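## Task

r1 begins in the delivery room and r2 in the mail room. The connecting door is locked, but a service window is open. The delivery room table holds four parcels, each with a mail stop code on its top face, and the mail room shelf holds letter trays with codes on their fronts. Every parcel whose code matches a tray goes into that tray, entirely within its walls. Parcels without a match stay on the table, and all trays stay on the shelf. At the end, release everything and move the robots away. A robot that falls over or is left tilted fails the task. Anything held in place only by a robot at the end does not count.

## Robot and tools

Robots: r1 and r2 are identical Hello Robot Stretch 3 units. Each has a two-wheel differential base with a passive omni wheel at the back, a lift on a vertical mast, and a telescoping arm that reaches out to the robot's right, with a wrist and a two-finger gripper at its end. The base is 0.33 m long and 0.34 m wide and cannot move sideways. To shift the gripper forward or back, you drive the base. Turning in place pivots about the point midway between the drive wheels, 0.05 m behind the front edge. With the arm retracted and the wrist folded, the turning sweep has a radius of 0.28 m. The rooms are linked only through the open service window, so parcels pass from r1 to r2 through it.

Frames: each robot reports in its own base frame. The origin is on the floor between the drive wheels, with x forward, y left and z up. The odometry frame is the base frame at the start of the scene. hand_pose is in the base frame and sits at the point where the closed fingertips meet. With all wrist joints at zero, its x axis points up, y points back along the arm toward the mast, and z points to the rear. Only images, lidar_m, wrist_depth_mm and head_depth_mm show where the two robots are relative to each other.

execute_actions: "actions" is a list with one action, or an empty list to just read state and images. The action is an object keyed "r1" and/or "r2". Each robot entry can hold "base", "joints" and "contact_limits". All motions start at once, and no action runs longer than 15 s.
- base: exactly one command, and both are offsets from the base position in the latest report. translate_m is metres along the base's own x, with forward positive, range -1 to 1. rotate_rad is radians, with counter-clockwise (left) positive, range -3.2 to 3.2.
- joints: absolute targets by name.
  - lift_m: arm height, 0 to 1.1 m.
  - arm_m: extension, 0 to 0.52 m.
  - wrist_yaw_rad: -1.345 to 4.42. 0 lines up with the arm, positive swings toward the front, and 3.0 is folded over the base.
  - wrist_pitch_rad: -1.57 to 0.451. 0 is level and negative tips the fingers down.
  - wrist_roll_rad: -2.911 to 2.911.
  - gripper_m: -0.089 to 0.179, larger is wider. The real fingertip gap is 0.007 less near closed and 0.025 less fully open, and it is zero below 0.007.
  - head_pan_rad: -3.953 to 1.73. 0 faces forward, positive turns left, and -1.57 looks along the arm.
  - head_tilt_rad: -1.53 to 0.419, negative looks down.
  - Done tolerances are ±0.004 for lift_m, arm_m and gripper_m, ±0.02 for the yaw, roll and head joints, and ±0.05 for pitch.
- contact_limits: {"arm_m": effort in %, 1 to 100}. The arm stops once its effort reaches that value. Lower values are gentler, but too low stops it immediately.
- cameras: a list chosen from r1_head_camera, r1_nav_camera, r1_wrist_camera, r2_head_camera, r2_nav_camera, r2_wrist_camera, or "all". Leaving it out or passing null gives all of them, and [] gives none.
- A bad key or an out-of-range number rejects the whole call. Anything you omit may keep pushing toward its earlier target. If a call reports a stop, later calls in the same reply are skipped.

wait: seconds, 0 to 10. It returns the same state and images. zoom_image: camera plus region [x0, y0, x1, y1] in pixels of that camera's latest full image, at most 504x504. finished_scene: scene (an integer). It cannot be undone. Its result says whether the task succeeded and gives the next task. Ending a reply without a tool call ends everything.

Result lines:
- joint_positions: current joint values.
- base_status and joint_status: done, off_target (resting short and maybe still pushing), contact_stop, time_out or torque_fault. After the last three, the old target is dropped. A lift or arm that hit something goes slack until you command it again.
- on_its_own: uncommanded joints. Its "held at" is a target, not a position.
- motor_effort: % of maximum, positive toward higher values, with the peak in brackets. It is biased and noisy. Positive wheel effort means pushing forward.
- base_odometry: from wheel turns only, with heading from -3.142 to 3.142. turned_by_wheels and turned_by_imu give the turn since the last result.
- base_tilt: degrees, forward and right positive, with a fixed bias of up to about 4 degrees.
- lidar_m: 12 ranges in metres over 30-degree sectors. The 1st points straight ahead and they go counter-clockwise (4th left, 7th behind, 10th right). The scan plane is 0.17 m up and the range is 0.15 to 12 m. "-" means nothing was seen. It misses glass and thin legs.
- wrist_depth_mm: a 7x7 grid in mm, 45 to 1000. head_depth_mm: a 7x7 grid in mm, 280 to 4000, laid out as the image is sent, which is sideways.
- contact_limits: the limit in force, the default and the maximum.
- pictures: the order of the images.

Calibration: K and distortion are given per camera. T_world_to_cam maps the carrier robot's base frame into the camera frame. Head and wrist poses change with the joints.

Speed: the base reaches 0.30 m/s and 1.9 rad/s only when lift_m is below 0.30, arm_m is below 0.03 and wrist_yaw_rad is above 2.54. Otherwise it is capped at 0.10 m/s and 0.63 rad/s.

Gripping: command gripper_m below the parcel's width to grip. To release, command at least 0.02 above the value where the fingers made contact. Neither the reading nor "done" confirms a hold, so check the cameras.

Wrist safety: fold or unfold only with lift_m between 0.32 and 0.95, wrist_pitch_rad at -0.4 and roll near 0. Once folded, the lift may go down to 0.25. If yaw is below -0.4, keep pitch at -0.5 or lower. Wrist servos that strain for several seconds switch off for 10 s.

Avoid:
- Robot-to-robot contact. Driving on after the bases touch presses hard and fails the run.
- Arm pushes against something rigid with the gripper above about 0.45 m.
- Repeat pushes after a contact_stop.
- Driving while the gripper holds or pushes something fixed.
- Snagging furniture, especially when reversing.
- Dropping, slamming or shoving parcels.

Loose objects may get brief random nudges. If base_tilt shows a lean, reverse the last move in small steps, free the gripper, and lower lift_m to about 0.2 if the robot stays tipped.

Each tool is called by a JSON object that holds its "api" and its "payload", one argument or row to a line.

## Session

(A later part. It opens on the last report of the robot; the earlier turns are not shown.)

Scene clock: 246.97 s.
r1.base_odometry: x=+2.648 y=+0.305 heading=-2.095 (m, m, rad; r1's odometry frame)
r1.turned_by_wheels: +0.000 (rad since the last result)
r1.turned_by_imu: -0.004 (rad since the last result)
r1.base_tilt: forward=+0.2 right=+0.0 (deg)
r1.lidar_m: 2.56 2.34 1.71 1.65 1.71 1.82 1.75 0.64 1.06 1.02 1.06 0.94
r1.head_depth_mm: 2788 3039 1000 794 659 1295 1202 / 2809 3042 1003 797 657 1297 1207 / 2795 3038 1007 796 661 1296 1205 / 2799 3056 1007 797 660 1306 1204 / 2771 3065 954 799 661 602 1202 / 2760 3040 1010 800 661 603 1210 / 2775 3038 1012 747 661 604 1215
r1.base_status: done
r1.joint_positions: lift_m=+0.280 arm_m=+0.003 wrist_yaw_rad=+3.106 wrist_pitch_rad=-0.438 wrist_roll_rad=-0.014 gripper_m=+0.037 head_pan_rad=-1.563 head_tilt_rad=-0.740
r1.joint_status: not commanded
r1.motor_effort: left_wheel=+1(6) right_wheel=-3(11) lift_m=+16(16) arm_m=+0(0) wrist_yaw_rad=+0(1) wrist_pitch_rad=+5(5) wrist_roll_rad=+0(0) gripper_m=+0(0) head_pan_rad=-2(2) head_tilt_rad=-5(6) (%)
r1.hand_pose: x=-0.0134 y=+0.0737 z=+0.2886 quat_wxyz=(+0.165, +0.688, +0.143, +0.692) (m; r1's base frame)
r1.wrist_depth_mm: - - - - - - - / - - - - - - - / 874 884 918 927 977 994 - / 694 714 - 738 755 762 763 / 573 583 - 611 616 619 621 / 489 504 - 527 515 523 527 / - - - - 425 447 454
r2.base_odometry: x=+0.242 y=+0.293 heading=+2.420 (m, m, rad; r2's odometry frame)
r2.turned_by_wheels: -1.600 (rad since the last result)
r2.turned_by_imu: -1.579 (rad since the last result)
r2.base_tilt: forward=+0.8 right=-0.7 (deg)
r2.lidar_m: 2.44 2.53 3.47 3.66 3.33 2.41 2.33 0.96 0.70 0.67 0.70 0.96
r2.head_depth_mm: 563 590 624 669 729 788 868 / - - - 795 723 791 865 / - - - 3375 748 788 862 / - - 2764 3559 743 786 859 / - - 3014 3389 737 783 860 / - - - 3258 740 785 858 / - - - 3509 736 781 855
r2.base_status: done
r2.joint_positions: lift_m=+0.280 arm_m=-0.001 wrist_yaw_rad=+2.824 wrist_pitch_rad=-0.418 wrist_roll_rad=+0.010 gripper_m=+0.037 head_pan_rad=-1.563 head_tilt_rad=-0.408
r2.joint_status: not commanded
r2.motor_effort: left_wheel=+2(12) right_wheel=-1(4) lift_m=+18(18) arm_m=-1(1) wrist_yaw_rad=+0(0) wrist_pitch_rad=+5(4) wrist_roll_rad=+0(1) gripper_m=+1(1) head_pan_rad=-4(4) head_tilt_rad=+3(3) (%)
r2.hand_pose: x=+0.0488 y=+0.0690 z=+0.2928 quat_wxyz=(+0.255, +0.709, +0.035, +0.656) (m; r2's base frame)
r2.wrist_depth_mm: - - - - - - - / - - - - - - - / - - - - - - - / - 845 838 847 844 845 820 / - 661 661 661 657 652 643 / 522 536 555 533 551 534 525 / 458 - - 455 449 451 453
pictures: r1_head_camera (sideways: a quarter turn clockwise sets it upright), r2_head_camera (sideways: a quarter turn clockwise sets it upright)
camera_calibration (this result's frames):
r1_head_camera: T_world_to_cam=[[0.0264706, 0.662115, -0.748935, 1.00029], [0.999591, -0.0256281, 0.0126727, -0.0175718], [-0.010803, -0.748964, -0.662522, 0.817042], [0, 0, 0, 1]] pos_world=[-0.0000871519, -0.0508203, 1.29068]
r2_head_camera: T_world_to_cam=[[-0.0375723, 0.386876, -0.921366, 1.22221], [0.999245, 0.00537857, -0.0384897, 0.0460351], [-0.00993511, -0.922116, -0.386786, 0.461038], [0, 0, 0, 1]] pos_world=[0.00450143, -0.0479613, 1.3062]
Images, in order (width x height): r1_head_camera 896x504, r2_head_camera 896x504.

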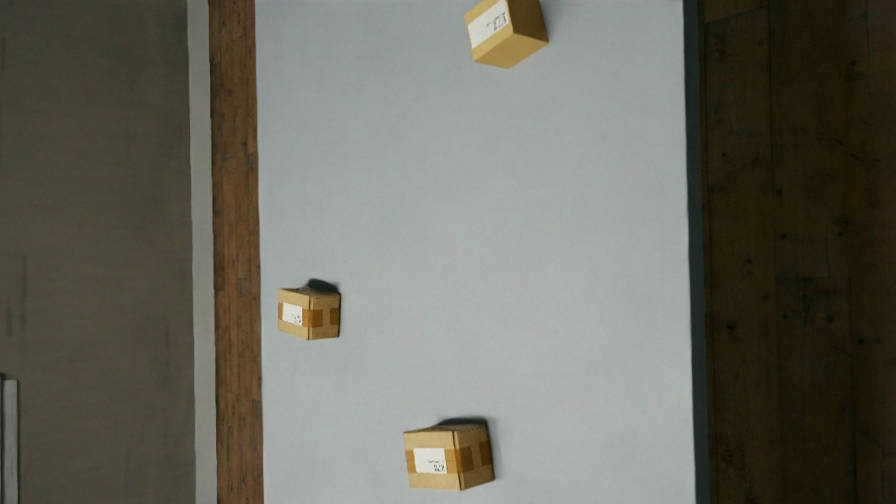

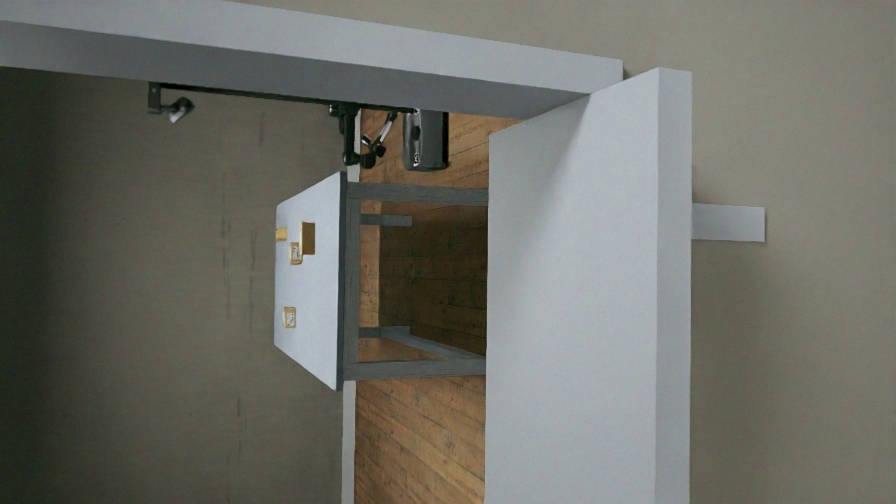

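{"api": "execute_actions", "payload": {
  "actions": [
    {"r1": {"joints": {"lift_m": 0.93, "wrist_pitch_rad": -0.4}}, "r2": {"joints": {"lift_m": 0.93, "wrist_pitch_rad": -0.4}}}
  ],
  "cameras": []
}}

{"api": "execute_actions", "payload": {
  "actions": [
    {"r1": {"joints": {"wrist_yaw_rad": 0.0, "gripper_m": 0.15}}, "r2": {"joints": {"wrist_yaw_rad": 0.0, "gripper_m": 0.15}}}
  ],
  "cameras": ["r1_head_camera", "r1_wrist_camera", "r2_wrist_camera"]
}}

Scene clock: 267.57 s.
r1.base_odometry: x=+2.648 y=+0.305 heading=-2.095 (m, m, rad; r1's odometry frame)
r1.turned_by_wheels: +0.000 (rad since the last result)
r1.turned_by_imu: -0.001 (rad since the last result)
r1.base_tilt: forward=+0.3 right=+0.0 (deg)
r1.lidar_m: 2.55 2.34 1.71 1.65 1.72 1.82 1.76 0.64 1.06 1.02 1.07 0.95
r1.head_depth_mm: 2794 3003 999 793 - - 1181 / 2796 3034 1003 794 694 - 1206 / 2793 3026 1002 794 684 - - / 2775 3055 1008 796 676 - 1161 / 2757 3043 952 799 678 - 1165 / 2752 3078 1010 801 661 592 1172 / 2756 3048 1008 748 663 603 1213
r1.base_status: not commanded
r1.joint_positions: lift_m=+0.930 arm_m=+0.003 wrist_yaw_rad=+3.106 wrist_pitch_rad=-0.423 wrist_roll_rad=-0.014 gripper_m=+0.037 head_pan_rad=-1.563 head_tilt_rad=-0.740
r1.joint_status: all done
r1.motor_effort: left_wheel=+1(1) right_wheel=-3(3) lift_m=+35(30) arm_m=+0(0) wrist_yaw_rad=+0(0) wrist_pitch_rad=+7(9) wrist_roll_rad=+0(0) gripper_m=+0(0) head_pan_rad=-2(2) head_tilt_rad=-5(5) (%)
r1.hand_pose: x=-0.0133 y=+0.0757 z=+0.9412 quat_wxyz=(+0.160, +0.689, +0.137, +0.694) (m; r1's base frame)
r1.wrist_depth_mm: - - - - - - - / - - - - - - - / - - - - - - - / - - - - - - - / - - - - - - - / - - - - - - - / - - - - - - -
r2.base_odometry: x=+0.242 y=+0.293 heading=+2.420 (m, m, rad; r2's odometry frame)
r2.turned_by_wheels: +0.000 (rad since the last result)
r2.turned_by_imu: +0.002 (rad since the last result)
r2.base_tilt: forward=+0.8 right=-0.8 (deg)
r2.lidar_m: 2.44 2.53 3.47 3.67 3.33 2.40 2.32 0.96 0.70 0.67 0.70 0.96
r2.head_depth_mm: 562 590 624 666 731 790 843 / - 3127 - 795 724 787 864 / - - - 3312 750 785 864 / - - 2816 3483 743 787 861 / - - 2959 3452 739 785 846 / - - - 3206 734 781 859 / - - - 3354 734 779 856
r2.base_status: not commanded
r2.joint_positions: lift_m=+0.930 arm_m=-0.001 wrist_yaw_rad=+2.824 wrist_pitch_rad=-0.418 wrist_roll_rad=+0.010 gripper_m=+0.037 head_pan_rad=-1.563 head_tilt_rad=-0.408
r2.joint_status: all done
r2.motor_effort: left_wheel=+2(2) right_wheel=-1(1) lift_m=+24(25) arm_m=-1(1) wrist_yaw_rad=-1(0) wrist_pitch_rad=+6(5) wrist_roll_rad=+0(0) gripper_m=+1(0) head_pan_rad=-2(4) head_tilt_rad=+3(2) (%)
r2.hand_pose: x=+0.0488 y=+0.0690 z=+0.9424 quat_wxyz=(+0.255, +0.709, +0.035, +0.656) (m; r2's base frame)
r2.wrist_depth_mm: - - - - - - - / - - - - - - - / - - - - - - - / - - - - - - - / - - - - - - - / - - - - - - - / - - - - - - -
pictures: none
No camera images: the call's "cameras" was empty. Leave "cameras" out to get every camera's image.

Scene clock: 270.13 s.
r1.base_odometry: x=+2.648 y=+0.305 heading=-2.095 (m, m, rad; r1's odometry frame)
r1.turned_by_wheels: +0.000 (rad since the last result)
r1.turned_by_imu: +0.000 (rad since the last result)
r1.base_tilt: forward=+0.3 right=+0.0 (deg)
r1.lidar_m: 2.55 2.34 1.72 1.65 1.71 1.82 1.75 0.64 1.06 1.03 1.06 0.95
r1.head_depth_mm: 2789 3052 1001 794 - - - / 2825 3035 1003 795 - - - / 2775 3016 1006 820 - - - / 2789 3087 1006 820 646 1329 1204 / 2760 3053 948 799 652 604 1213 / 2737 3087 1006 800 662 603 1211 / 2745 3064 1014 748 663 605 1211
r1.base_status: not commanded
r1.joint_positions: lift_m=+0.930 arm_m=+0.003 wrist_yaw_rad=+0.003 wrist_pitch_rad=-0.423 wrist_roll_rad=-0.014 gripper_m=+0.150 head_pan_rad=-1.563 head_tilt_rad=-0.740
r1.joint_status: all done
r1.motor_effort: left_wheel=+1(1) right_wheel=-3(3) lift_m=+35(35) arm_m=+0(0) wrist_yaw_rad=-3(4) wrist_pitch_rad=+7(8) wrist_roll_rad=+0(0) gripper_m=+0(82) head_pan_rad=-2(2) head_tilt_rad=-6(6) (%)
r1.hand_pose: x=-0.0208 y=-0.3717 z=+0.9412 quat_wxyz=(+0.697, +0.151, -0.686, -0.147) (m; r1's base frame)
r1.wrist_depth_mm: - - - - - - - / - - - - - - - / 659 672 672 700 721 747 - / 526 470 545 560 557 571 579 / 426 426 437 448 447 466 463 / 361 367 369 373 380 381 388 / 305 310 316 323 325 - 338
r2.base_odometry: x=+0.242 y=+0.293 heading=+2.420 (m, m, rad; r2's odometry frame)
r2.turned_by_wheels: +0.000 (rad since the last result)
r2.turned_by_imu: +0.001 (rad since the last result)
r2.base_tilt: forward=+0.9 right=-0.7 (deg)
r2.lidar_m: 2.44 2.54 3.47 3.66 3.33 2.41 2.33 0.96 0.70 0.67 0.70 0.95
r2.head_depth_mm: 562 589 624 669 727 791 844 / - 3209 - 797 722 790 882 / - - - 3342 748 784 - / - - 2748 3506 745 781 - / - - 3011 3431 745 782 857 / - - - 3211 737 781 856 / - - - 3414 738 779 857
r2.base_status: not commanded
r2.joint_positions: lift_m=+0.930 arm_m=-0.001 wrist_yaw_rad=+0.003 wrist_pitch_rad=-0.418 wrist_roll_rad=+0.010 gripper_m=+0.150 head_pan_rad=-1.563 head_tilt_rad=-0.408
r2.joint_status: all done
r2.motor_effort: left_wheel=+2(2) right_wheel=-1(1) lift_m=+24(24) arm_m=-1(1) wrist_yaw_rad=-3(4) wrist_pitch_rad=+6(6) wrist_roll_rad=+1(0) gripper_m=+1(83) head_pan_rad=-4(4) head_tilt_rad=+4(3) (%)
r2.hand_pose: x=-0.0208 y=-0.3685 z=+0.9424 quat_wxyz=(+0.689, +0.147, -0.695, -0.147) (m; r2's base frame)
r2.wrist_depth_mm: - - - - 469 397 398 / - - - - 475 432 437 / 464 460 457 453 452 468 478 / 349 356 362 367 371 517 525 / 516 520 536 541 565 568 582 / 576 - 595 616 631 - 667 / 656 679 685 707 725 743 757
pictures: r1_head_camera (sideways: a quarter turn clockwise sets it upright), r1_wrist_camera, r2_wrist_camera
camera_calibration (this result's frames):
r1_head_camera: T_world_to_cam=[[0.0264705, 0.662135, -0.748917, 1.00026], [0.999591, -0.0256284, 0.0126718, -0.0175706], [-0.0108031, -0.748946, -0.662543, 0.817069], [0, 0, 0, 1]] pos_world=[-0.0000871542, -0.05082, 1.29068]
r1_wrist_camera: T_world_to_cam=[[-0.997105, -0.0316549, 0.0691335, -0.106715], [-0.0752262, 0.543034, -0.836334, 1.02609], [-0.0110677, -0.839114, -0.543844, 0.364553], [0, 0, 0, 1]] pos_world=[-0.0251822, -0.254677, 1.06379]
r2_wrist_camera: T_world_to_cam=[[-0.997628, 0.0684224, -0.00748577, 0.00509935], [0.042972, 0.534182, -0.844277, 1.02807], [-0.0537686, -0.842596, -0.535856, 0.353683], [0, 0, 0, 1]] pos_world=[-0.0200741, -0.251516, 1.05754]
Images, in order (width x height): r1_head_camera 896x504, r1_wrist_camera 644x364, r2_wrist_camera 644x364.

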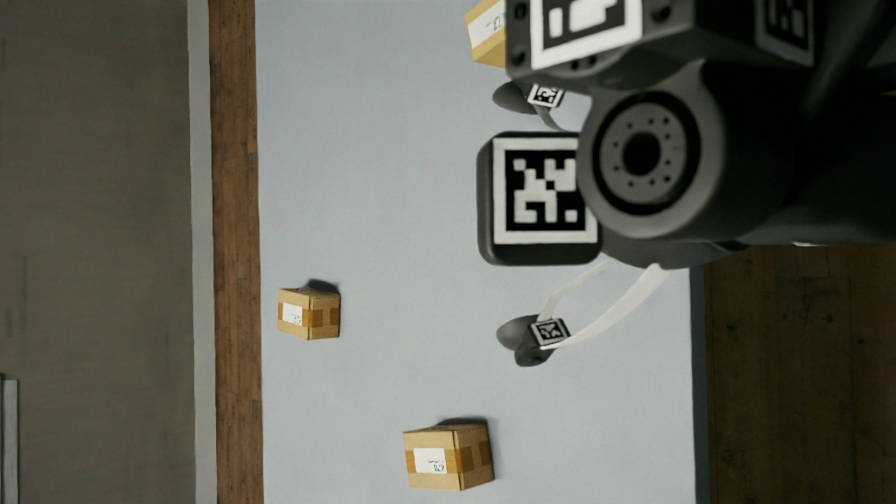

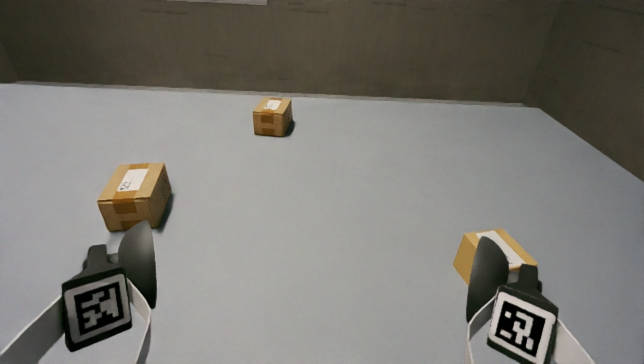

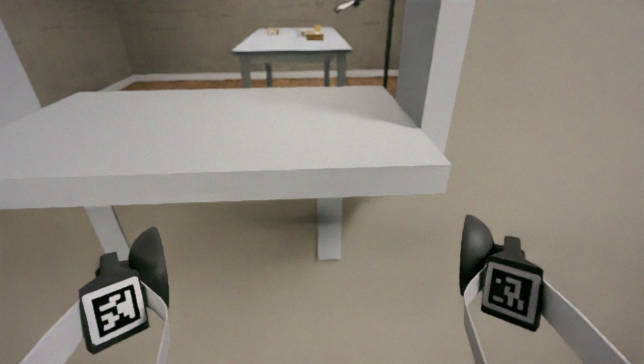

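{"api": "zoom_image", "payload": {
  "camera": "r1_wrist_camera",
  "region": [90, 80, 310, 240]
}}

Region (90, 80, 310, 240) of r1_wrist_camera's 644x364 image, scaled by 2.291; it fills the top 367 rows of this view, and the rest is white.

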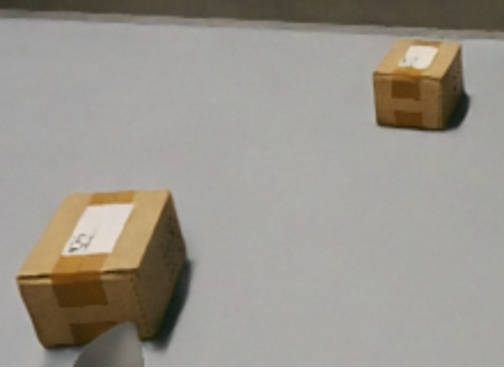

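{"api": "execute_actions", "payload": {
  "actions": [
    {"r1": {"joints": {"lift_m": 1.05, "wrist_pitch_rad": -1.25, "arm_m": 0.3}, "base": {"translate_m": -0.15}}}
  ],
  "cameras": ["r1_wrist_camera"]
}}

Scene clock: 296.53 s.
r1.base_odometry: x=+2.724 y=+0.435 heading=-2.095 (m, m, rad; r1's odometry frame)
r1.turned_by_wheels: +0.000 (rad since the last result)
r1.turned_by_imu: -0.002 (rad since the last result)
r1.base_tilt: forward=+0.3 right=+0.1 (deg)
r1.lidar_m: 2.70 2.35 1.72 1.65 1.72 1.67 1.61 0.53 0.53 1.03 1.06 1.08
r1.head_depth_mm: 2809 3051 999 796 658 1294 1211 / - 3040 1003 782 659 1309 1212 / - 3044 967 796 659 1299 1202 / 2793 - 934 794 659 1301 1204 / 2809 2992 1007 786 663 602 1208 / 2788 3038 970 800 661 603 1212 / 2795 3037 1005 799 664 604 1216
r1.base_status: done
r1.joint_positions: lift_m=+1.050 arm_m=+0.300 wrist_yaw_rad=+0.001 wrist_pitch_rad=-1.249 wrist_roll_rad=-0.014 gripper_m=+0.150 head_pan_rad=-1.563 head_tilt_rad=-0.741
r1.joint_status: all done
r1.motor_effort: left_wheel=+1(3) right_wheel=-3(8) lift_m=+35(30) arm_m=+3(3) wrist_yaw_rad=-1(3) wrist_pitch_rad=+0(7) wrist_roll_rad=+0(0) gripper_m=+0(0) head_pan_rad=-2(3) head_tilt_rad=-6(5) (%)
r1.hand_pose: x=-0.0216 y=-0.5027 z=+0.9375 quat_wxyz=(+0.578, +0.417, -0.569, -0.411) (m; r1's base frame)
r1.wrist_depth_mm: 370 370 374 375 374 375 381 / 365 362 362 364 361 368 368 / 348 352 356 351 358 357 360 / 345 343 344 348 348 350 352 / 333 337 337 338 339 342 344 / 326 327 327 327 327 333 333 / 318 320 320 323 321 - 327
r2.base_odometry: x=+0.242 y=+0.293 heading=+2.420 (m, m, rad; r2's odometry frame)
r2.turned_by_wheels: +0.000 (rad since the last result)
r2.turned_by_imu: +0.002 (rad since the last result)
r2.base_tilt: forward=+0.9 right=-0.8 (deg)
r2.lidar_m: 2.44 2.54 3.46 3.66 3.34 2.40 2.33 0.96 0.70 0.67 0.70 0.96
r2.head_depth_mm: 563 590 626 668 725 792 842 / - - - 795 725 785 876 / - - - 3248 748 779 - / - - 2794 3518 744 782 - / - - 3007 3487 741 783 861 / - - - 3195 739 782 852 / - - - 3477 735 780 856
r2.base_status: not commanded
r2.joint_positions: lift_m=+0.930 arm_m=-0.001 wrist_yaw_rad=+0.003 wrist_pitch_rad=-0.418 wrist_roll_rad=+0.010 gripper_m=+0.150 head_pan_rad=-1.563 head_tilt_rad=-0.408
r2.joint_status: not commanded
r2.motor_effort: left_wheel=+2(2) right_wheel=-1(2) lift_m=+24(24) arm_m=-1(1) wrist_yaw_rad=-3(4) wrist_pitch_rad=+6(6) wrist_roll_rad=+0(0) gripper_m=+2(1) head_pan_rad=-4(4) head_tilt_rad=+3(2) (%)
r2.hand_pose: x=-0.0208 y=-0.3685 z=+0.9424 quat_wxyz=(+0.689, +0.147, -0.695, -0.147) (m; r2's base frame)
r2.wrist_depth_mm: - - - - 467 394 407 / - - - - 475 431 437 / 467 461 457 455 458 465 479 / 350 354 362 364 368 514 528 / 516 516 546 548 564 564 592 / 583 - 610 612 642 - 661 / 648 681 693 706 722 754 769
pictures: r1_wrist_camera
camera_calibration (this result's frames):
r1_wrist_camera: T_world_to_cam=[[-0.997152, -0.0707143, 0.0262153, -0.0907662], [-0.0741137, 0.983159, -0.16705, 0.687907], [-0.013961, -0.168517, -0.9856, 1.0039], [0, 0, 0, 1]] pos_world=[-0.0255089, -0.513566, 1.10674]
Images, in order (width x height): r1_wrist_camera 644x364.

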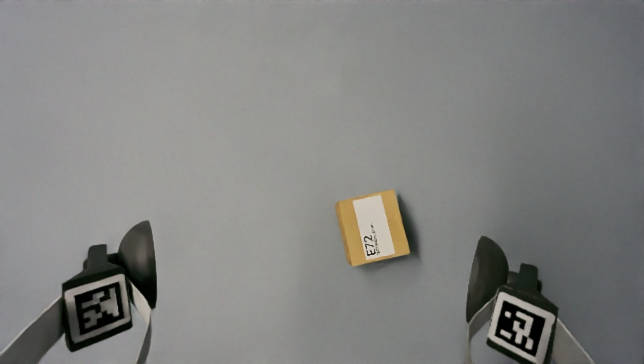

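{"api": "zoom_image", "payload": {
  "camera": "r1_wrist_camera",
  "region": [320, 170, 440, 280]
}}

Region (320, 170, 440, 280) of r1_wrist_camera's 644x364 image, scaled by 4.200; it fills the top 462 rows of this view, and the rest is white.

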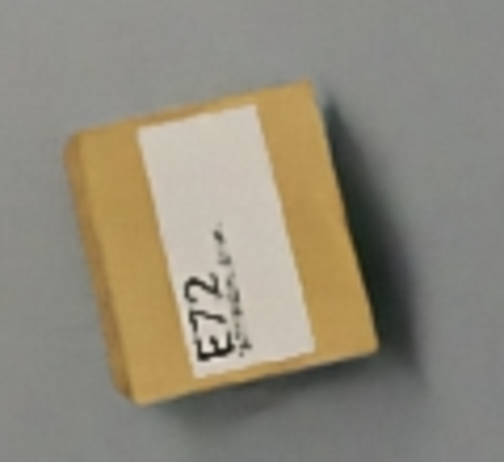

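{"api": "execute_actions", "payload": {
  "actions": [
    {"r1": {"joints": {"arm_m": 0.34}, "base": {"translate_m": 0.385}}}
  ],
  "cameras": ["r1_wrist_camera", "r1_head_camera"]
}}

Scene clock: 311.00 s.
r1.base_odometry: x=+2.531 y=+0.101 heading=-2.095 (m, m, rad; r1's odometry frame)
r1.turned_by_wheels: +0.000 (rad since the last result)
r1.turned_by_imu: +0.000 (rad since the last result)
r1.base_tilt: forward=+0.3 right=+0.1 (deg)
r1.lidar_m: 2.32 2.34 1.71 1.65 1.71 2.07 1.99 0.84 1.06 1.03 1.07 0.74
r1.head_depth_mm: 2835 3079 1002 793 658 1301 1199 / - 2996 981 795 658 1296 1211 / - 3054 967 795 659 1306 1198 / 2737 - 973 752 659 1304 1205 / 2773 3049 1046 799 662 602 1211 / 2748 3029 1004 799 661 602 1205 / 2763 3027 1010 754 663 604 1216
r1.base_status: done
r1.joint_positions: lift_m=+1.050 arm_m=+0.340 wrist_yaw_rad=+0.001 wrist_pitch_rad=-1.249 wrist_roll_rad=-0.014 gripper_m=+0.150 head_pan_rad=-1.563 head_tilt_rad=-0.741
r1.joint_status: all done
r1.motor_effort: left_wheel=+1(5) right_wheel=-2(4) lift_m=+35(35) arm_m=+3(1) wrist_yaw_rad=-1(1) wrist_pitch_rad=+0(0) wrist_roll_rad=+0(0) gripper_m=+0(0) head_pan_rad=-2(1) head_tilt_rad=-6(5) (%)
r1.hand_pose: x=-0.0216 y=-0.5427 z=+0.9375 quat_wxyz=(+0.578, +0.417, -0.569, -0.411) (m; r1's base frame)
r1.wrist_depth_mm: 365 370 368 375 375 378 376 / 358 362 367 361 366 366 371 / 349 351 357 304 357 356 360 / 327 349 346 297 348 347 345 / 333 335 336 339 340 338 340 / 326 327 331 330 331 329 334 / 318 321 322 322 320 - 327
r2.base_odometry: x=+0.242 y=+0.293 heading=+2.420 (m, m, rad; r2's odometry frame)
r2.turned_by_wheels: +0.000 (rad since the last result)
r2.turned_by_imu: +0.002 (rad since the last result)
r2.base_tilt: forward=+0.9 right=-0.6 (deg)
r2.lidar_m: 2.44 2.53 3.46 3.65 3.32 2.41 2.32 0.96 0.70 0.67 0.70 0.95
r2.head_depth_mm: 563 588 625 668 725 790 847 / - - - 796 724 787 874 / - - - 3291 749 783 - / - - 2768 3480 745 784 - / - - 3065 3394 741 782 859 / - - - 3255 740 784 857 / - - - 3441 733 783 858
r2.base_status: not commanded
r2.joint_positions: lift_m=+0.930 arm_m=-0.001 wrist_yaw_rad=+0.003 wrist_pitch_rad=-0.418 wrist_roll_rad=+0.010 gripper_m=+0.150 head_pan_rad=-1.563 head_tilt_rad=-0.408
r2.joint_status: not commanded
r2.motor_effort: left_wheel=+2(2) right_wheel=-1(1) lift_m=+24(24) arm_m=-1(1) wrist_yaw_rad=-3(4) wrist_pitch_rad=+6(6) wrist_roll_rad=+0(1) gripper_m=+1(1) head_pan_rad=-3(4) head_tilt_rad=+4(4) (%)
r2.hand_pose: x=-0.0208 y=-0.3685 z=+0.9424 quat_wxyz=(+0.689, +0.147, -0.695, -0.147) (m; r2's base frame)
r2.wrist_depth_mm: - - - - 465 398 405 / - - - - 471 432 437 / 459 460 455 455 456 469 479 / 348 358 360 365 370 513 532 / 514 522 538 547 569 565 596 / 584 - 598 610 624 - 664 / 653 700 687 705 723 738 753
pictures: r1_head_camera (sideways: a quarter turn clockwise sets it upright), r1_wrist_camera
camera_calibration (this result's frames):
r1_head_camera: T_world_to_cam=[[0.0265444, 0.662484, -0.748606, 0.999858], [0.999588, -0.02575, 0.0126562, -0.0175502], [-0.0108921, -0.748633, -0.662895, 0.817527], [0, 0, 0, 1]] pos_world=[-0.0000930703, -0.050814, 1.29066]
r1_wrist_camera: T_world_to_cam=[[-0.997152, -0.0707194, 0.0262027, -0.093582], [-0.0741141, 0.983189, -0.166871, 0.727033], [-0.0139612, -0.168338, -0.98563, 0.997286], [0, 0, 0, 1]] pos_world=[-0.0255089, -0.553548, 1.10673]
Images, in order (width x height): r1_head_camera 896x504, r1_wrist_camera 644x364.

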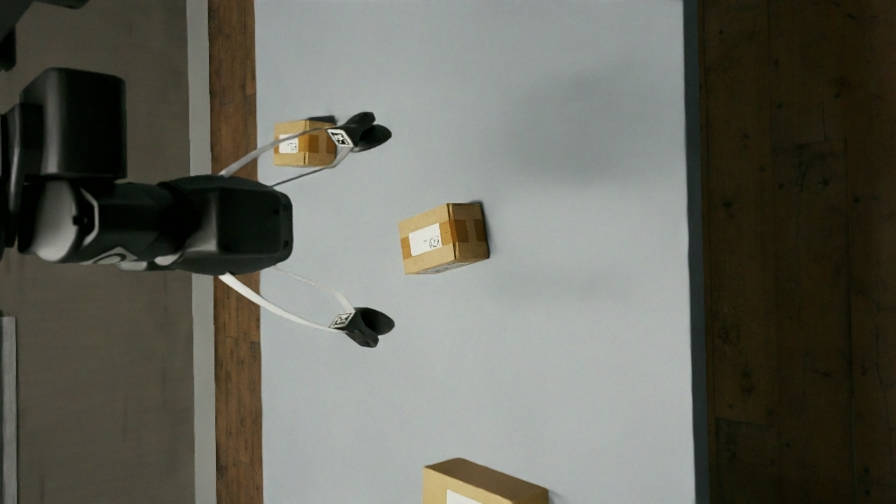

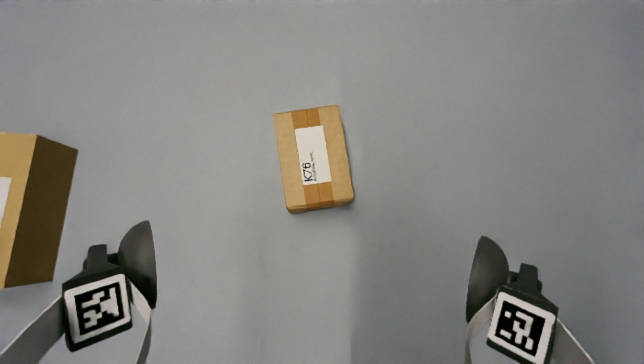

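{"api": "zoom_image", "payload": {
  "camera": "r1_wrist_camera",
  "region": [260, 90, 370, 230]
}}

{"api": "zoom_image", "payload": {
  "camera": "r1_head_camera",
  "region": [260, 105, 350, 180]
}}

Region (260, 90, 370, 230) of r1_wrist_camera's 644x364 image, scaled by 3.600; it fills the left 396 columns of this view, and the rest is white.

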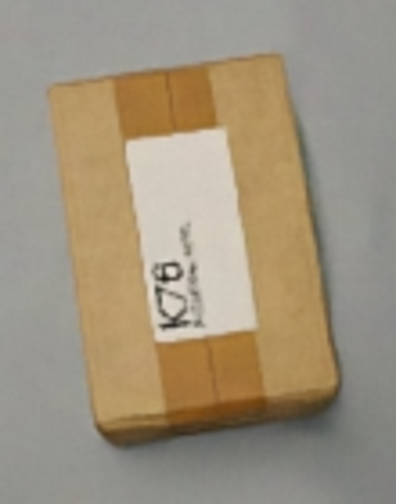

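Region (260, 105, 350, 180) of r1_head_camera's 896x504 image, scaled by 5.600, with more detail than that image has.

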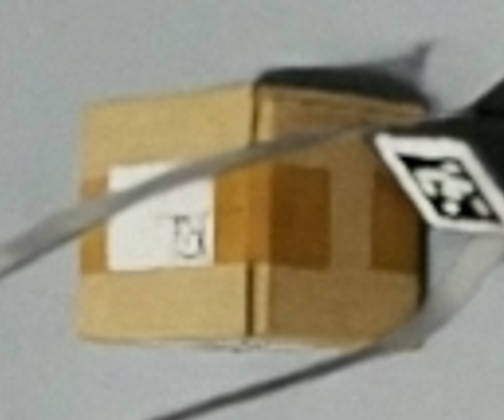

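{"api": "execute_actions", "payload": {
  "actions": [
    {"r1": {"joints": {"arm_m": 0.51, "wrist_pitch_rad": -0.95}, "base": {"translate_m": -0.15}}}
  ],
  "cameras": ["r1_wrist_camera", "r1_head_camera"]
}}

Scene clock: 320.43 s.
r1.base_odometry: x=+2.606 y=+0.231 heading=-2.095 (m, m, rad; r1's odometry frame)
r1.turned_by_wheels: +0.000 (rad since the last result)
r1.turned_by_imu: -0.001 (rad since the last result)
r1.base_tilt: forward=+0.3 right=+0.1 (deg)
r1.lidar_m: 2.47 2.34 1.72 1.65 1.71 1.91 1.84 0.71 1.06 1.03 1.07 0.87
r1.head_depth_mm: 2817 3044 999 794 657 1302 1208 / 2786 3003 1004 796 658 1296 1203 / 2850 3024 1002 794 660 1299 1207 / - 3061 965 797 660 1296 1208 / 2780 3024 1009 797 659 602 1216 / 2771 3022 1009 754 663 602 1216 / 2756 3016 1007 796 663 603 1214
r1.base_status: done
r1.joint_positions: lift_m=+1.050 arm_m=+0.510 wrist_yaw_rad=+0.001 wrist_pitch_rad=-0.964 wrist_roll_rad=-0.014 gripper_m=+0.150 head_pan_rad=-1.563 head_tilt_rad=-0.741
r1.joint_status: all done
r1.motor_effort: left_wheel=+1(1) right_wheel=-2(7) lift_m=+35(35) arm_m=+3(2) wrist_yaw_rad=-1(1) wrist_pitch_rad=+5(8) wrist_roll_rad=+0(0) gripper_m=+0(0) head_pan_rad=-2(1) head_tilt_rad=-6(5) (%)
r1.hand_pose: x=-0.0214 y=-0.7809 z=+0.9640 quat_wxyz=(+0.631, +0.331, -0.622, -0.325) (m; r1's base frame)
r1.wrist_depth_mm: - - - - - - - / 457 461 478 473 478 477 482 / 421 425 428 443 434 434 448 / 397 402 400 357 407 406 410 / 370 378 372 371 379 380 385 / 346 356 350 353 353 359 357 / 320 328 330 335 331 - 337
r2.base_odometry: x=+0.242 y=+0.293 heading=+2.420 (m, m, rad; r2's odometry frame)
r2.turned_by_wheels: +0.000 (rad since the last result)
r2.turned_by_imu: +0.001 (rad since the last result)
r2.base_tilt: forward=+0.8 right=-0.7 (deg)
r2.lidar_m: 2.44 2.54 3.47 3.65 3.34 2.41 2.32 0.96 0.70 0.67 0.70 0.96
r2.head_depth_mm: 562 588 627 667 727 791 842 / - - - 796 723 789 872 / - - - 3276 747 784 - / - - 2768 3482 745 781 - / - - 3011 3449 738 783 858 / - - - 3219 735 782 854 / - - - 3438 736 781 854
r2.base_status: not commanded
r2.joint_positions: lift_m=+0.930 arm_m=-0.001 wrist_yaw_rad=+0.003 wrist_pitch_rad=-0.418 wrist_roll_rad=+0.010 gripper_m=+0.150 head_pan_rad=-1.563 head_tilt_rad=-0.408
r2.joint_status: not commanded
r2.motor_effort: left_wheel=+2(2) right_wheel=-1(1) lift_m=+24(24) arm_m=-1(1) wrist_yaw_rad=-3(4) wrist_pitch_rad=+6(6) wrist_roll_rad=+0(0) gripper_m=+1(1) head_pan_rad=-5(4) head_tilt_rad=+3(2) (%)
r2.hand_pose: x=-0.0208 y=-0.3685 z=+0.9424 quat_wxyz=(+0.689, +0.147, -0.695, -0.147) (m; r2's base frame)
r2.wrist_depth_mm: - - - - 467 397 402 / - - - - 472 423 438 / 456 460 462 455 449 471 481 / 352 355 360 372 368 514 528 / 529 520 533 549 567 567 592 / 579 - 608 617 628 - 658 / 650 697 692 714 730 749 775
pictures: r1_head_camera (sideways: a quarter turn clockwise sets it upright), r1_wrist_camera
camera_calibration (this result's frames):
r1_head_camera: T_world_to_cam=[[0.026547, 0.662492, -0.748599, 0.999849], [0.999588, -0.0257542, 0.0126558, -0.0175498], [-0.0108951, -0.748626, -0.662903, 0.817538], [0, 0, 0, 1]] pos_world=[-0.0000932772, -0.0508138, 1.29066]
r1_wrist_camera: T_world_to_cam=[[-0.99715, -0.0607517, 0.0447347, -0.121101], [-0.0742155, 0.896477, -0.436831, 1.15821], [-0.0135654, -0.438906, -0.898431, 0.687952], [0, 0, 0, 1]] pos_world=[-0.0254669, -0.743715, 1.12943]
Images, in order (width x height): r1_head_camera 896x504, r1_wrist_camera 644x364.

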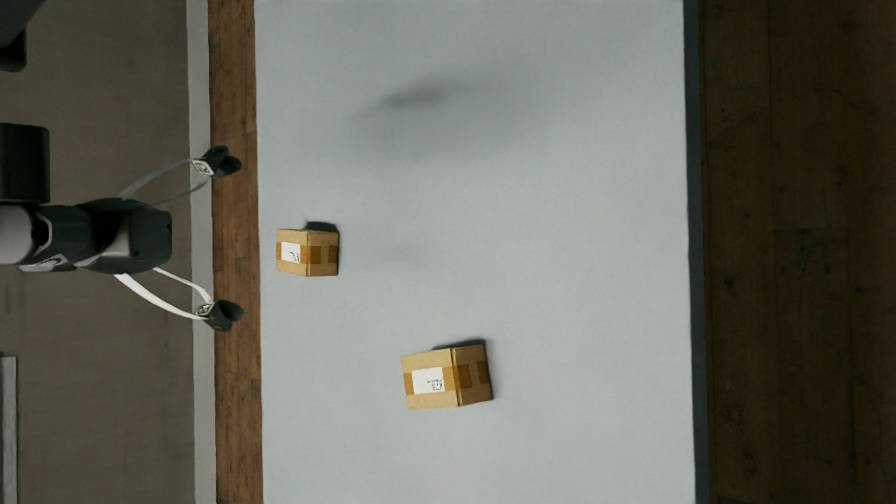

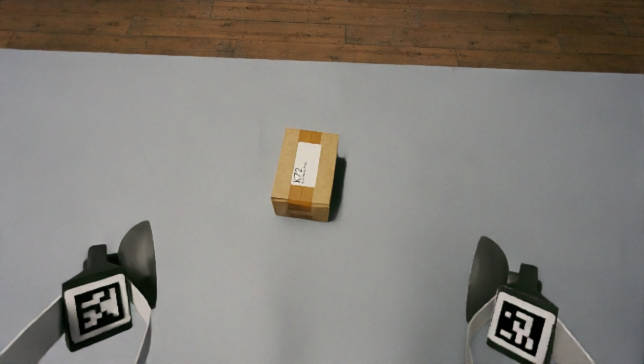

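{"api": "zoom_image", "payload": {
  "camera": "r1_wrist_camera",
  "region": [260, 115, 360, 230]
}}

Region (260, 115, 360, 230) of r1_wrist_camera's 644x364 image, scaled by 4.383; it fills the left 438 columns of this view, and the rest is white.

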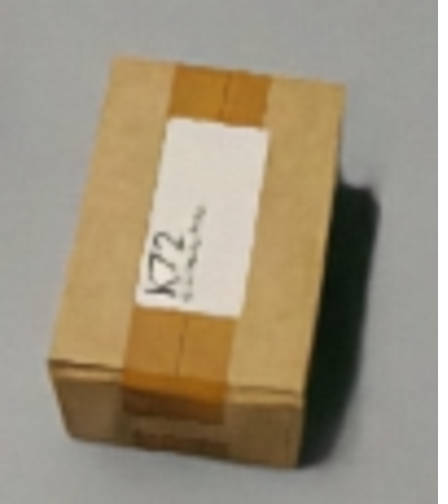

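{"api": "execute_actions", "payload": {
  "actions": [
    {"r1": {"joints": {"arm_m": 0.52, "wrist_pitch_rad": -0.3, "lift_m": 0.80}}}
  ],
  "cameras": ["r1_wrist_camera", "r1_head_camera"]
}}

Scene clock: 341.97 s.
r1.base_odometry: x=+2.606 y=+0.231 heading=-2.095 (m, m, rad; r1's odometry frame)
r1.turned_by_wheels: +0.000 (rad since the last result)
r1.turned_by_imu: -0.001 (rad since the last result)
r1.base_tilt: forward=+0.3 right=+0.1 (deg)
r1.lidar_m: 2.46 2.34 1.71 1.65 1.71 1.91 1.84 0.71 1.06 1.03 1.07 0.87
r1.head_depth_mm: 2845 3051 1000 816 - - 1184 / 2802 3003 1080 772 660 1303 1207 / 2815 3061 931 794 659 1305 1209 / 2794 3075 948 796 659 1297 1207 / 2775 3050 1009 797 660 601 1214 / 2774 3006 1008 752 663 602 1211 / 2761 3019 1010 799 662 602 1214
r1.base_status: not commanded
r1.joint_positions: lift_m=+0.800 arm_m=+0.520 wrist_yaw_rad=+0.001 wrist_pitch_rad=-0.325 wrist_roll_rad=-0.014 gripper_m=+0.150 head_pan_rad=-1.563 head_tilt_rad=-0.741
r1.joint_status: all done
r1.motor_effort: left_wheel=+1(1) right_wheel=-2(2) lift_m=+16(31) arm_m=+4(8) wrist_yaw_rad=-1(1) wrist_pitch_rad=+8(6) wrist_roll_rad=+0(0) gripper_m=+0(0) head_pan_rad=-2(2) head_tilt_rad=-6(5) (%)
r1.hand_pose: x=-0.0212 y=-0.8998 z=+0.8346 quat_wxyz=(+0.703, +0.116, -0.692, -0.113) (m; r1's base frame)
r1.wrist_depth_mm: - - - - - - - / - - - - - - - / - - - - - - - / 364 370 380 - - - - / 286 298 294 292 306 314 322 / 239 239 189 183 249 259 257 / - 199 153 154 211 - 217
r2.base_odometry: x=+0.242 y=+0.293 heading=+2.420 (m, m, rad; r2's odometry frame)
r2.turned_by_wheels: +0.000 (rad since the last result)
r2.turned_by_imu: +0.002 (rad since the last result)
r2.base_tilt: forward=+0.9 right=-0.7 (deg)
r2.lidar_m: 2.44 2.54 3.46 3.67 3.35 2.41 2.32 0.96 0.70 0.67 0.70 0.95
r2.head_depth_mm: 562 589 623 669 723 791 843 / - - - 797 720 789 882 / - - - 3207 749 784 - / - - 2769 3467 746 780 - / - - 3027 3456 741 786 863 / - - - 3185 739 783 856 / - - - 3453 734 780 855
r2.base_status: not commanded
r2.joint_positions: lift_m=+0.930 arm_m=-0.001 wrist_yaw_rad=+0.003 wrist_pitch_rad=-0.418 wrist_roll_rad=+0.010 gripper_m=+0.150 head_pan_rad=-1.563 head_tilt_rad=-0.408
r2.joint_status: not commanded
r2.motor_effort: left_wheel=+2(2) right_wheel=-1(1) lift_m=+24(24) arm_m=-1(1) wrist_yaw_rad=-4(3) wrist_pitch_rad=+6(6) wrist_roll_rad=+0(0) gripper_m=+1(1) head_pan_rad=-4(4) head_tilt_rad=+3(3) (%)
r2.hand_pose: x=-0.0208 y=-0.3685 z=+0.9424 quat_wxyz=(+0.689, +0.147, -0.695, -0.147) (m; r2's base frame)
r2.wrist_depth_mm: - - - - 468 392 409 / - - - - 477 435 438 / 465 462 459 454 449 472 480 / 349 354 362 372 370 519 530 / 519 522 536 548 564 574 599 / 572 - 605 613 633 - 656 / 646 680 682 700 728 738 741
pictures: r1_head_camera (sideways: a quarter turn clockwise sets it upright), r1_wrist_camera
camera_calibration (this result's frames):
r1_head_camera: T_world_to_cam=[[0.026547, 0.662492, -0.748599, 0.999849], [0.999588, -0.0257542, 0.0126558, -0.0175498], [-0.0108951, -0.748626, -0.662903, 0.817538], [0, 0, 0, 1]] pos_world=[-0.0000932772, -0.0508138, 1.29066]
r1_wrist_camera: T_world_to_cam=[[-0.997174, -0.0227773, 0.0715843, -0.110545], [-0.0740452, 0.458693, -0.885504, 1.1888], [-0.0126658, -0.888303, -0.459084, -0.251515], [0, 0, 0, 1]] pos_world=[-0.0253935, -0.771235, 0.945137]
Images, in order (width x height): r1_head_camera 896x504, r1_wrist_camera 644x364.

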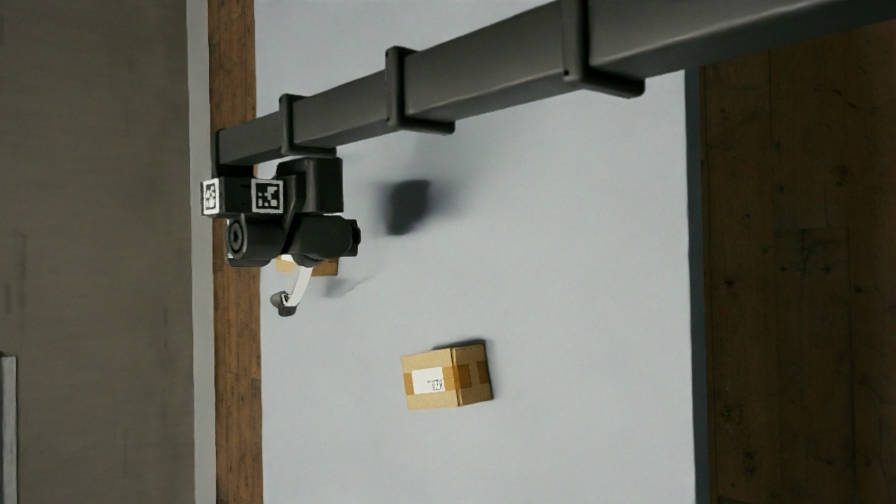

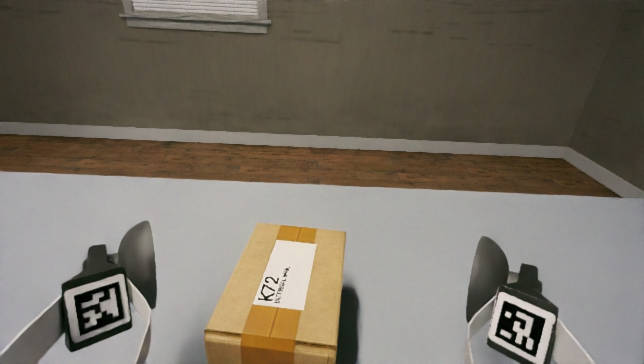

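{"api": "execute_actions", "payload": {
  "actions": [
    {"r1": {"joints": {"lift_m": 0.758}}}
  ],
  "cameras": ["r1_wrist_camera"]
}}

{"api": "execute_actions", "payload": {
  "actions": [
    {"r1": {"joints": {"gripper_m": 0.03}}}
  ],
  "cameras": ["r1_wrist_camera", "r1_head_camera"]
}}

Scene clock: 349.90 s.
r1.base_odometry: x=+2.606 y=+0.231 heading=-2.095 (m, m, rad; r1's odometry frame)
r1.turned_by_wheels: +0.000 (rad since the last result)
r1.turned_by_imu: -0.001 (rad since the last result)
r1.base_tilt: forward=+0.3 right=+0.1 (deg)
r1.lidar_m: 2.47 2.34 1.72 1.65 1.71 1.91 1.84 0.71 1.06 1.02 1.07 0.87
r1.head_depth_mm: 2815 3012 997 792 683 - - / 2786 3027 1037 - 642 1300 1211 / 2812 3020 - 796 660 1305 1204 / 2797 3054 948 799 659 1301 1208 / 2772 3059 1007 799 660 601 1216 / 2760 3038 1010 754 662 601 1208 / 2744 3050 1009 801 662 604 1213
r1.base_status: not commanded
r1.joint_positions: lift_m=+0.758 arm_m=+0.520 wrist_yaw_rad=+0.001 wrist_pitch_rad=-0.324 wrist_roll_rad=-0.014 gripper_m=+0.150 head_pan_rad=-1.563 head_tilt_rad=-0.741
r1.joint_status: all done
r1.motor_effort: left_wheel=+0(1) right_wheel=-3(2) lift_m=+16(17) arm_m=+4(4) wrist_yaw_rad=-1(1) wrist_pitch_rad=+8(8) wrist_roll_rad=+0(1) gripper_m=+0(0) head_pan_rad=-3(2) head_tilt_rad=-5(5) (%)
r1.hand_pose: x=-0.0212 y=-0.8998 z=+0.7927 quat_wxyz=(+0.703, +0.116, -0.693, -0.113) (m; r1's base frame)
r1.wrist_depth_mm: - - - - - - - / - - - - - - - / - - - - - - - / 281 283 276 193 303 316 323 / 219 231 151 155 237 242 246 / 186 184 135 132 190 201 199 / - 152 148 145 161 - 167
r2.base_odometry: x=+0.242 y=+0.293 heading=+2.420 (m, m, rad; r2's odometry frame)
r2.turned_by_wheels: +0.000 (rad since the last result)
r2.turned_by_imu: +0.001 (rad since the last result)
r2.base_tilt: forward=+0.9 right=-0.7 (deg)
r2.lidar_m: 2.44 2.53 3.49 3.67 3.33 2.41 2.33 0.96 0.70 0.67 0.70 0.96
r2.head_depth_mm: 564 589 625 665 732 791 843 / - - - 793 721 789 876 / - - - 3318 748 786 - / - - 2778 3527 748 785 - / - - 3053 3513 739 785 859 / - - - 3253 740 783 855 / - - - 3437 734 781 857
r2.base_status: not commanded
r2.joint_positions: lift_m=+0.930 arm_m=-0.001 wrist_yaw_rad=+0.003 wrist_pitch_rad=-0.418 wrist_roll_rad=+0.010 gripper_m=+0.150 head_pan_rad=-1.563 head_tilt_rad=-0.408
r2.joint_status: not commanded
r2.motor_effort: left_wheel=+2(2) right_wheel=-1(1) lift_m=+24(24) arm_m=-1(1) wrist_yaw_rad=-4(4) wrist_pitch_rad=+6(6) wrist_roll_rad=+0(0) gripper_m=+2(1) head_pan_rad=-3(3) head_tilt_rad=+3(2) (%)
r2.hand_pose: x=-0.0208 y=-0.3685 z=+0.9424 quat_wxyz=(+0.689, +0.147, -0.695, -0.147) (m; r2's base frame)
r2.wrist_depth_mm: - - - - 468 394 400 / - - - - 472 431 441 / 462 466 457 453 451 470 475 / 349 351 359 369 371 518 523 / 516 519 538 540 568 567 583 / 576 - 617 621 633 - 656 / 658 683 684 702 723 755 767
pictures: r1_wrist_camera
camera_calibration (this result's frames):
r1_wrist_camera: T_world_to_cam=[[-0.997174, -0.0227375, 0.0715963, -0.107523], [-0.0740448, 0.458192, -0.885764, 1.15151], [-0.0126648, -0.888562, -0.458581, -0.271418], [0, 0, 0, 1]] pos_world=[-0.0253934, -0.771232, 0.9032]
Images, in order (width x height): r1_wrist_camera 644x364.

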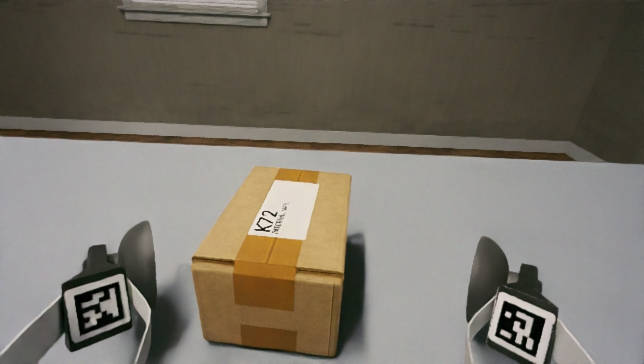

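Scene clock: 351.60 s.
r1.base_odometry: x=+2.606 y=+0.231 heading=-2.095 (m, m, rad; r1's odometry frame)
r1.turned_by_wheels: +0.000 (rad since the last result)
r1.turned_by_imu: +0.000 (rad since the last result)
r1.base_tilt: forward=+0.3 right=+0.1 (deg)
r1.lidar_m: 2.46 2.35 1.72 1.65 1.71 1.91 1.84 0.71 1.06 1.02 1.06 0.87
r1.head_depth_mm: 2804 3053 1000 791 683 - - / 2778 2998 1044 - 641 1302 1210 / 2766 3035 - 794 659 1299 1208 / 2784 3025 980 798 660 1296 1204 / 2782 3006 1004 796 659 603 1209 / 2789 3087 1004 756 662 602 1210 / 2779 3048 1011 798 663 603 1204
r1.base_status: not commanded
r1.joint_positions: lift_m=+0.758 arm_m=+0.520 wrist_yaw_rad=+0.001 wrist_pitch_rad=-0.324 wrist_roll_rad=-0.014 gripper_m=+0.031 head_pan_rad=-1.563 head_tilt_rad=-0.741
r1.joint_status: all done
r1.motor_effort: left_wheel=+1(1) right_wheel=-3(3) lift_m=+16(16) arm_m=+3(3) wrist_yaw_rad=-1(1) wrist_pitch_rad=+8(8) wrist_roll_rad=+0(0) gripper_m=-16(89) head_pan_rad=-2(2) head_tilt_rad=-5(5) (%)
r1.hand_pose: x=-0.0212 y=-0.8998 z=+0.7927 quat_wxyz=(+0.703, +0.116, -0.693, -0.113) (m; r1's base frame)
r1.wrist_depth_mm: - - - - - - - / - - - - - - - / - - - - - - - / 279 283 287 189 308 314 321 / 218 223 215 146 236 239 245 / 181 183 132 134 140 195 198 / 154 154 148 148 156 164 167
r2.base_odometry: x=+0.242 y=+0.293 heading=+2.420 (m, m, rad; r2's odometry frame)
r2.turned_by_wheels: +0.000 (rad since the last result)
r2.turned_by_imu: +0.000 (rad since the last result)
r2.base_tilt: forward=+0.9 right=-0.6 (deg)
r2.lidar_m: 2.44 2.53 3.49 3.66 3.34 2.41 2.33 0.96 0.70 0.67 0.70 0.96
r2.head_depth_mm: 562 589 625 662 727 791 849 / - - - 800 722 788 880 / - - - 3308 749 786 - / - - 2776 3480 746 780 - / - - 2985 3499 739 782 864 / - - - 3263 739 783 857 / - - - 3402 734 779 856
r2.base_status: not commanded
r2.joint_positions: lift_m=+0.930 arm_m=-0.001 wrist_yaw_rad=+0.003 wrist_pitch_rad=-0.418 wrist_roll_rad=+0.010 gripper_m=+0.150 head_pan_rad=-1.563 head_tilt_rad=-0.408
r2.joint_status: not commanded
r2.motor_effort: left_wheel=+2(2) right_wheel=-1(1) lift_m=+24(24) arm_m=-1(1) wrist_yaw_rad=-4(3) wrist_pitch_rad=+6(6) wrist_roll_rad=+0(0) gripper_m=+1(2) head_pan_rad=-3(3) head_tilt_rad=+3(3) (%)
r2.hand_pose: x=-0.0208 y=-0.3685 z=+0.9424 quat_wxyz=(+0.689, +0.147, -0.695, -0.147) (m; r2's base frame)
r2.wrist_depth_mm: - - - - 470 398 404 / - - - - 473 432 440 / 460 451 456 456 455 470 481 / 351 356 364 368 374 515 528 / 518 526 540 554 567 562 585 / 587 - 594 618 634 - 667 / 650 690 677 706 720 771 769
pictures: r1_head_camera (sideways: a quarter turn clockwise sets it upright), r1_wrist_camera
camera_calibration (this result's frames):
r1_head_camera: T_world_to_cam=[[0.0265471, 0.662492, -0.748599, 0.999849], [0.999588, -0.0257543, 0.0126558, -0.0175497], [-0.0108952, -0.748626, -0.662903, 0.817538], [0, 0, 0, 1]] pos_world=[-0.0000932833, -0.0508138, 1.29066]
r1_wrist_camera: T_world_to_cam=[[-0.997174, -0.0227398, 0.071598, -0.107526], [-0.0740479, 0.458153, -0.885784, 1.1515], [-0.0126603, -0.888582, -0.458542, -0.271467], [0, 0, 0, 1]] pos_world=[-0.0253928, -0.771231, 0.903203]
Images, in order (width x height): r1_head_camera 896x504, r1_wrist_camera 644x364.

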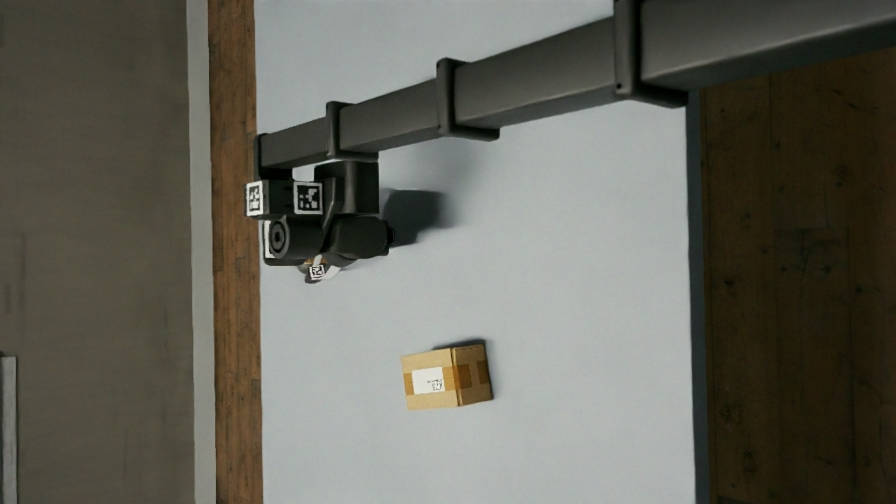

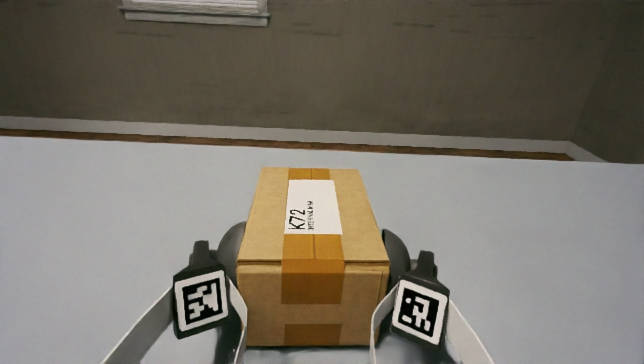

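{"api": "execute_actions", "payload": {
  "actions": [
    {"r1": {"joints": {"lift_m": 0.98, "head_tilt_rad": -0.85}, "base": {"translate_m": 0.3}}, "r2": {"joints": {"lift_m": 0.97, "wrist_pitch_rad": -0.3}}}
  ],
  "cameras": ["r1_wrist_camera", "r1_head_camera"]
}}

Scene clock: 374.43 s.
r1.base_odometry: x=+2.456 y=-0.029 heading=-2.095 (m, m, rad; r1's odometry frame)
r1.turned_by_wheels: +0.000 (rad since the last result)
r1.turned_by_imu: -0.001 (rad since the last result)
r1.base_tilt: forward=+0.3 right=+0.1 (deg)
r1.lidar_m: 2.17 2.24 1.71 1.65 1.71 2.22 2.13 0.98 1.07 1.03 1.06 0.61
r1.head_depth_mm: - 1074 857 711 622 1309 1170 / 2922 1074 859 712 621 1313 1165 / 2963 1075 859 713 622 1317 1170 / 2965 1079 862 713 621 1313 1168 / 2868 1084 860 688 622 1315 1169 / 2865 1081 861 690 624 1318 1171 / 2836 1086 864 714 623 1314 1172
r1.base_status: done
r1.joint_positions: lift_m=+0.980 arm_m=+0.520 wrist_yaw_rad=+0.001 wrist_pitch_rad=-0.325 wrist_roll_rad=-0.014 gripper_m=+0.031 head_pan_rad=-1.563 head_tilt_rad=-0.839
r1.joint_status: all done
r1.motor_effort: left_wheel=+1(5) right_wheel=-3(6) lift_m=+36(35) arm_m=+4(4) wrist_yaw_rad=-1(2) wrist_pitch_rad=+8(8) wrist_roll_rad=+0(0) gripper_m=-16(16) head_pan_rad=-2(2) head_tilt_rad=-6(18) (%)
r1.hand_pose: x=-0.0212 y=-0.8998 z=+1.0137 quat_wxyz=(+0.703, +0.116, -0.692, -0.113) (m; r1's base frame)
r1.wrist_depth_mm: - - - - - - - / - - - - - - - / - - - - - - - / - - - 191 - - - / - - - 146 - - - / - - 132 134 140 - - / 398 398 391 147 404 427 427
r2.base_odometry: x=+0.242 y=+0.293 heading=+2.420 (m, m, rad; r2's odometry frame)
r2.turned_by_wheels: +0.000 (rad since the last result)
r2.turned_by_imu: +0.002 (rad since the last result)
r2.base_tilt: forward=+1.0 right=-0.5 (deg)
r2.lidar_m: 2.44 2.54 3.47 3.64 3.34 2.41 2.32 0.96 0.70 0.67 0.70 0.96
r2.head_depth_mm: 561 586 625 667 726 772 - / - - - 798 723 637 - / - - - 3275 746 - - / - - 2797 3477 745 - - / - - 3002 3444 740 707 857 / - - - 3232 734 630 854 / - - - 3391 734 780 854
r2.base_status: not commanded
r2.joint_positions: lift_m=+0.970 arm_m=-0.001 wrist_yaw_rad=+0.003 wrist_pitch_rad=-0.322 wrist_roll_rad=+0.010 gripper_m=+0.150 head_pan_rad=-1.563 head_tilt_rad=-0.408
r2.joint_status: all done
r2.motor_effort: left_wheel=+2(2) right_wheel=-1(1) lift_m=+24(25) arm_m=-1(1) wrist_yaw_rad=-4(3) wrist_pitch_rad=+7(6) wrist_roll_rad=+0(0) gripper_m=+1(2) head_pan_rad=-3(3) head_tilt_rad=+4(3) (%)
r2.hand_pose: x=-0.0208 y=-0.3796 z=+1.0045 quat_wxyz=(+0.695, +0.114, -0.701, -0.113) (m; r2's base frame)
r2.wrist_depth_mm: - - - - 469 394 398 / - - - - 471 425 432 / - - - - 474 451 463 / 514 521 521 510 478 496 503 / 384 397 381 388 397 530 548 / 523 - 550 556 567 - 596 / 569 608 608 613 615 647 672
pictures: r1_head_camera (sideways: a quarter turn clockwise sets it upright), r1_wrist_camera
camera_calibration (this result's frames):
r1_head_camera: T_world_to_cam=[[0.0260177, 0.732739, -0.680013, 0.91047], [0.999596, -0.0268341, 0.00933051, -0.0132192], [-0.0114107, -0.679981, -0.733141, 0.908894], [0, 0, 0, 1]] pos_world=[-0.000103397, -0.0494606, 1.2856]
r1_wrist_camera: T_world_to_cam=[[-0.997174, -0.0227675, 0.0715893, -0.123365], [-0.074048, 0.458498, -0.885605, 1.34737], [-0.0126605, -0.888404, -0.458888, -0.169582], [0, 0, 0, 1]] pos_world=[-0.0253928, -0.771234, 1.12425]
Images, in order (width x height): r1_head_camera 896x504, r1_wrist_camera 644x364.

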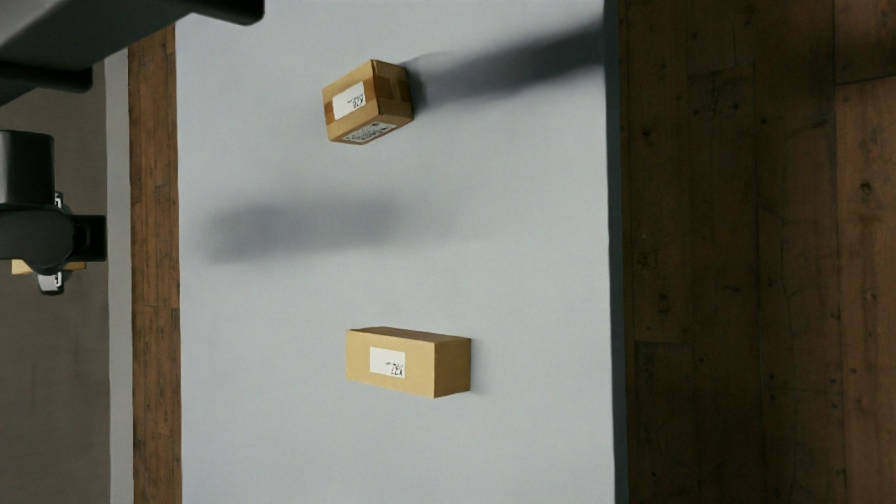

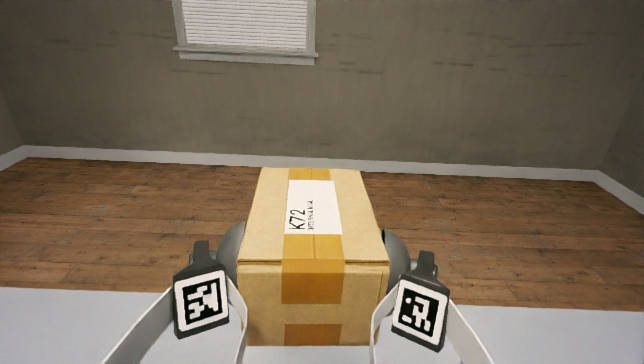

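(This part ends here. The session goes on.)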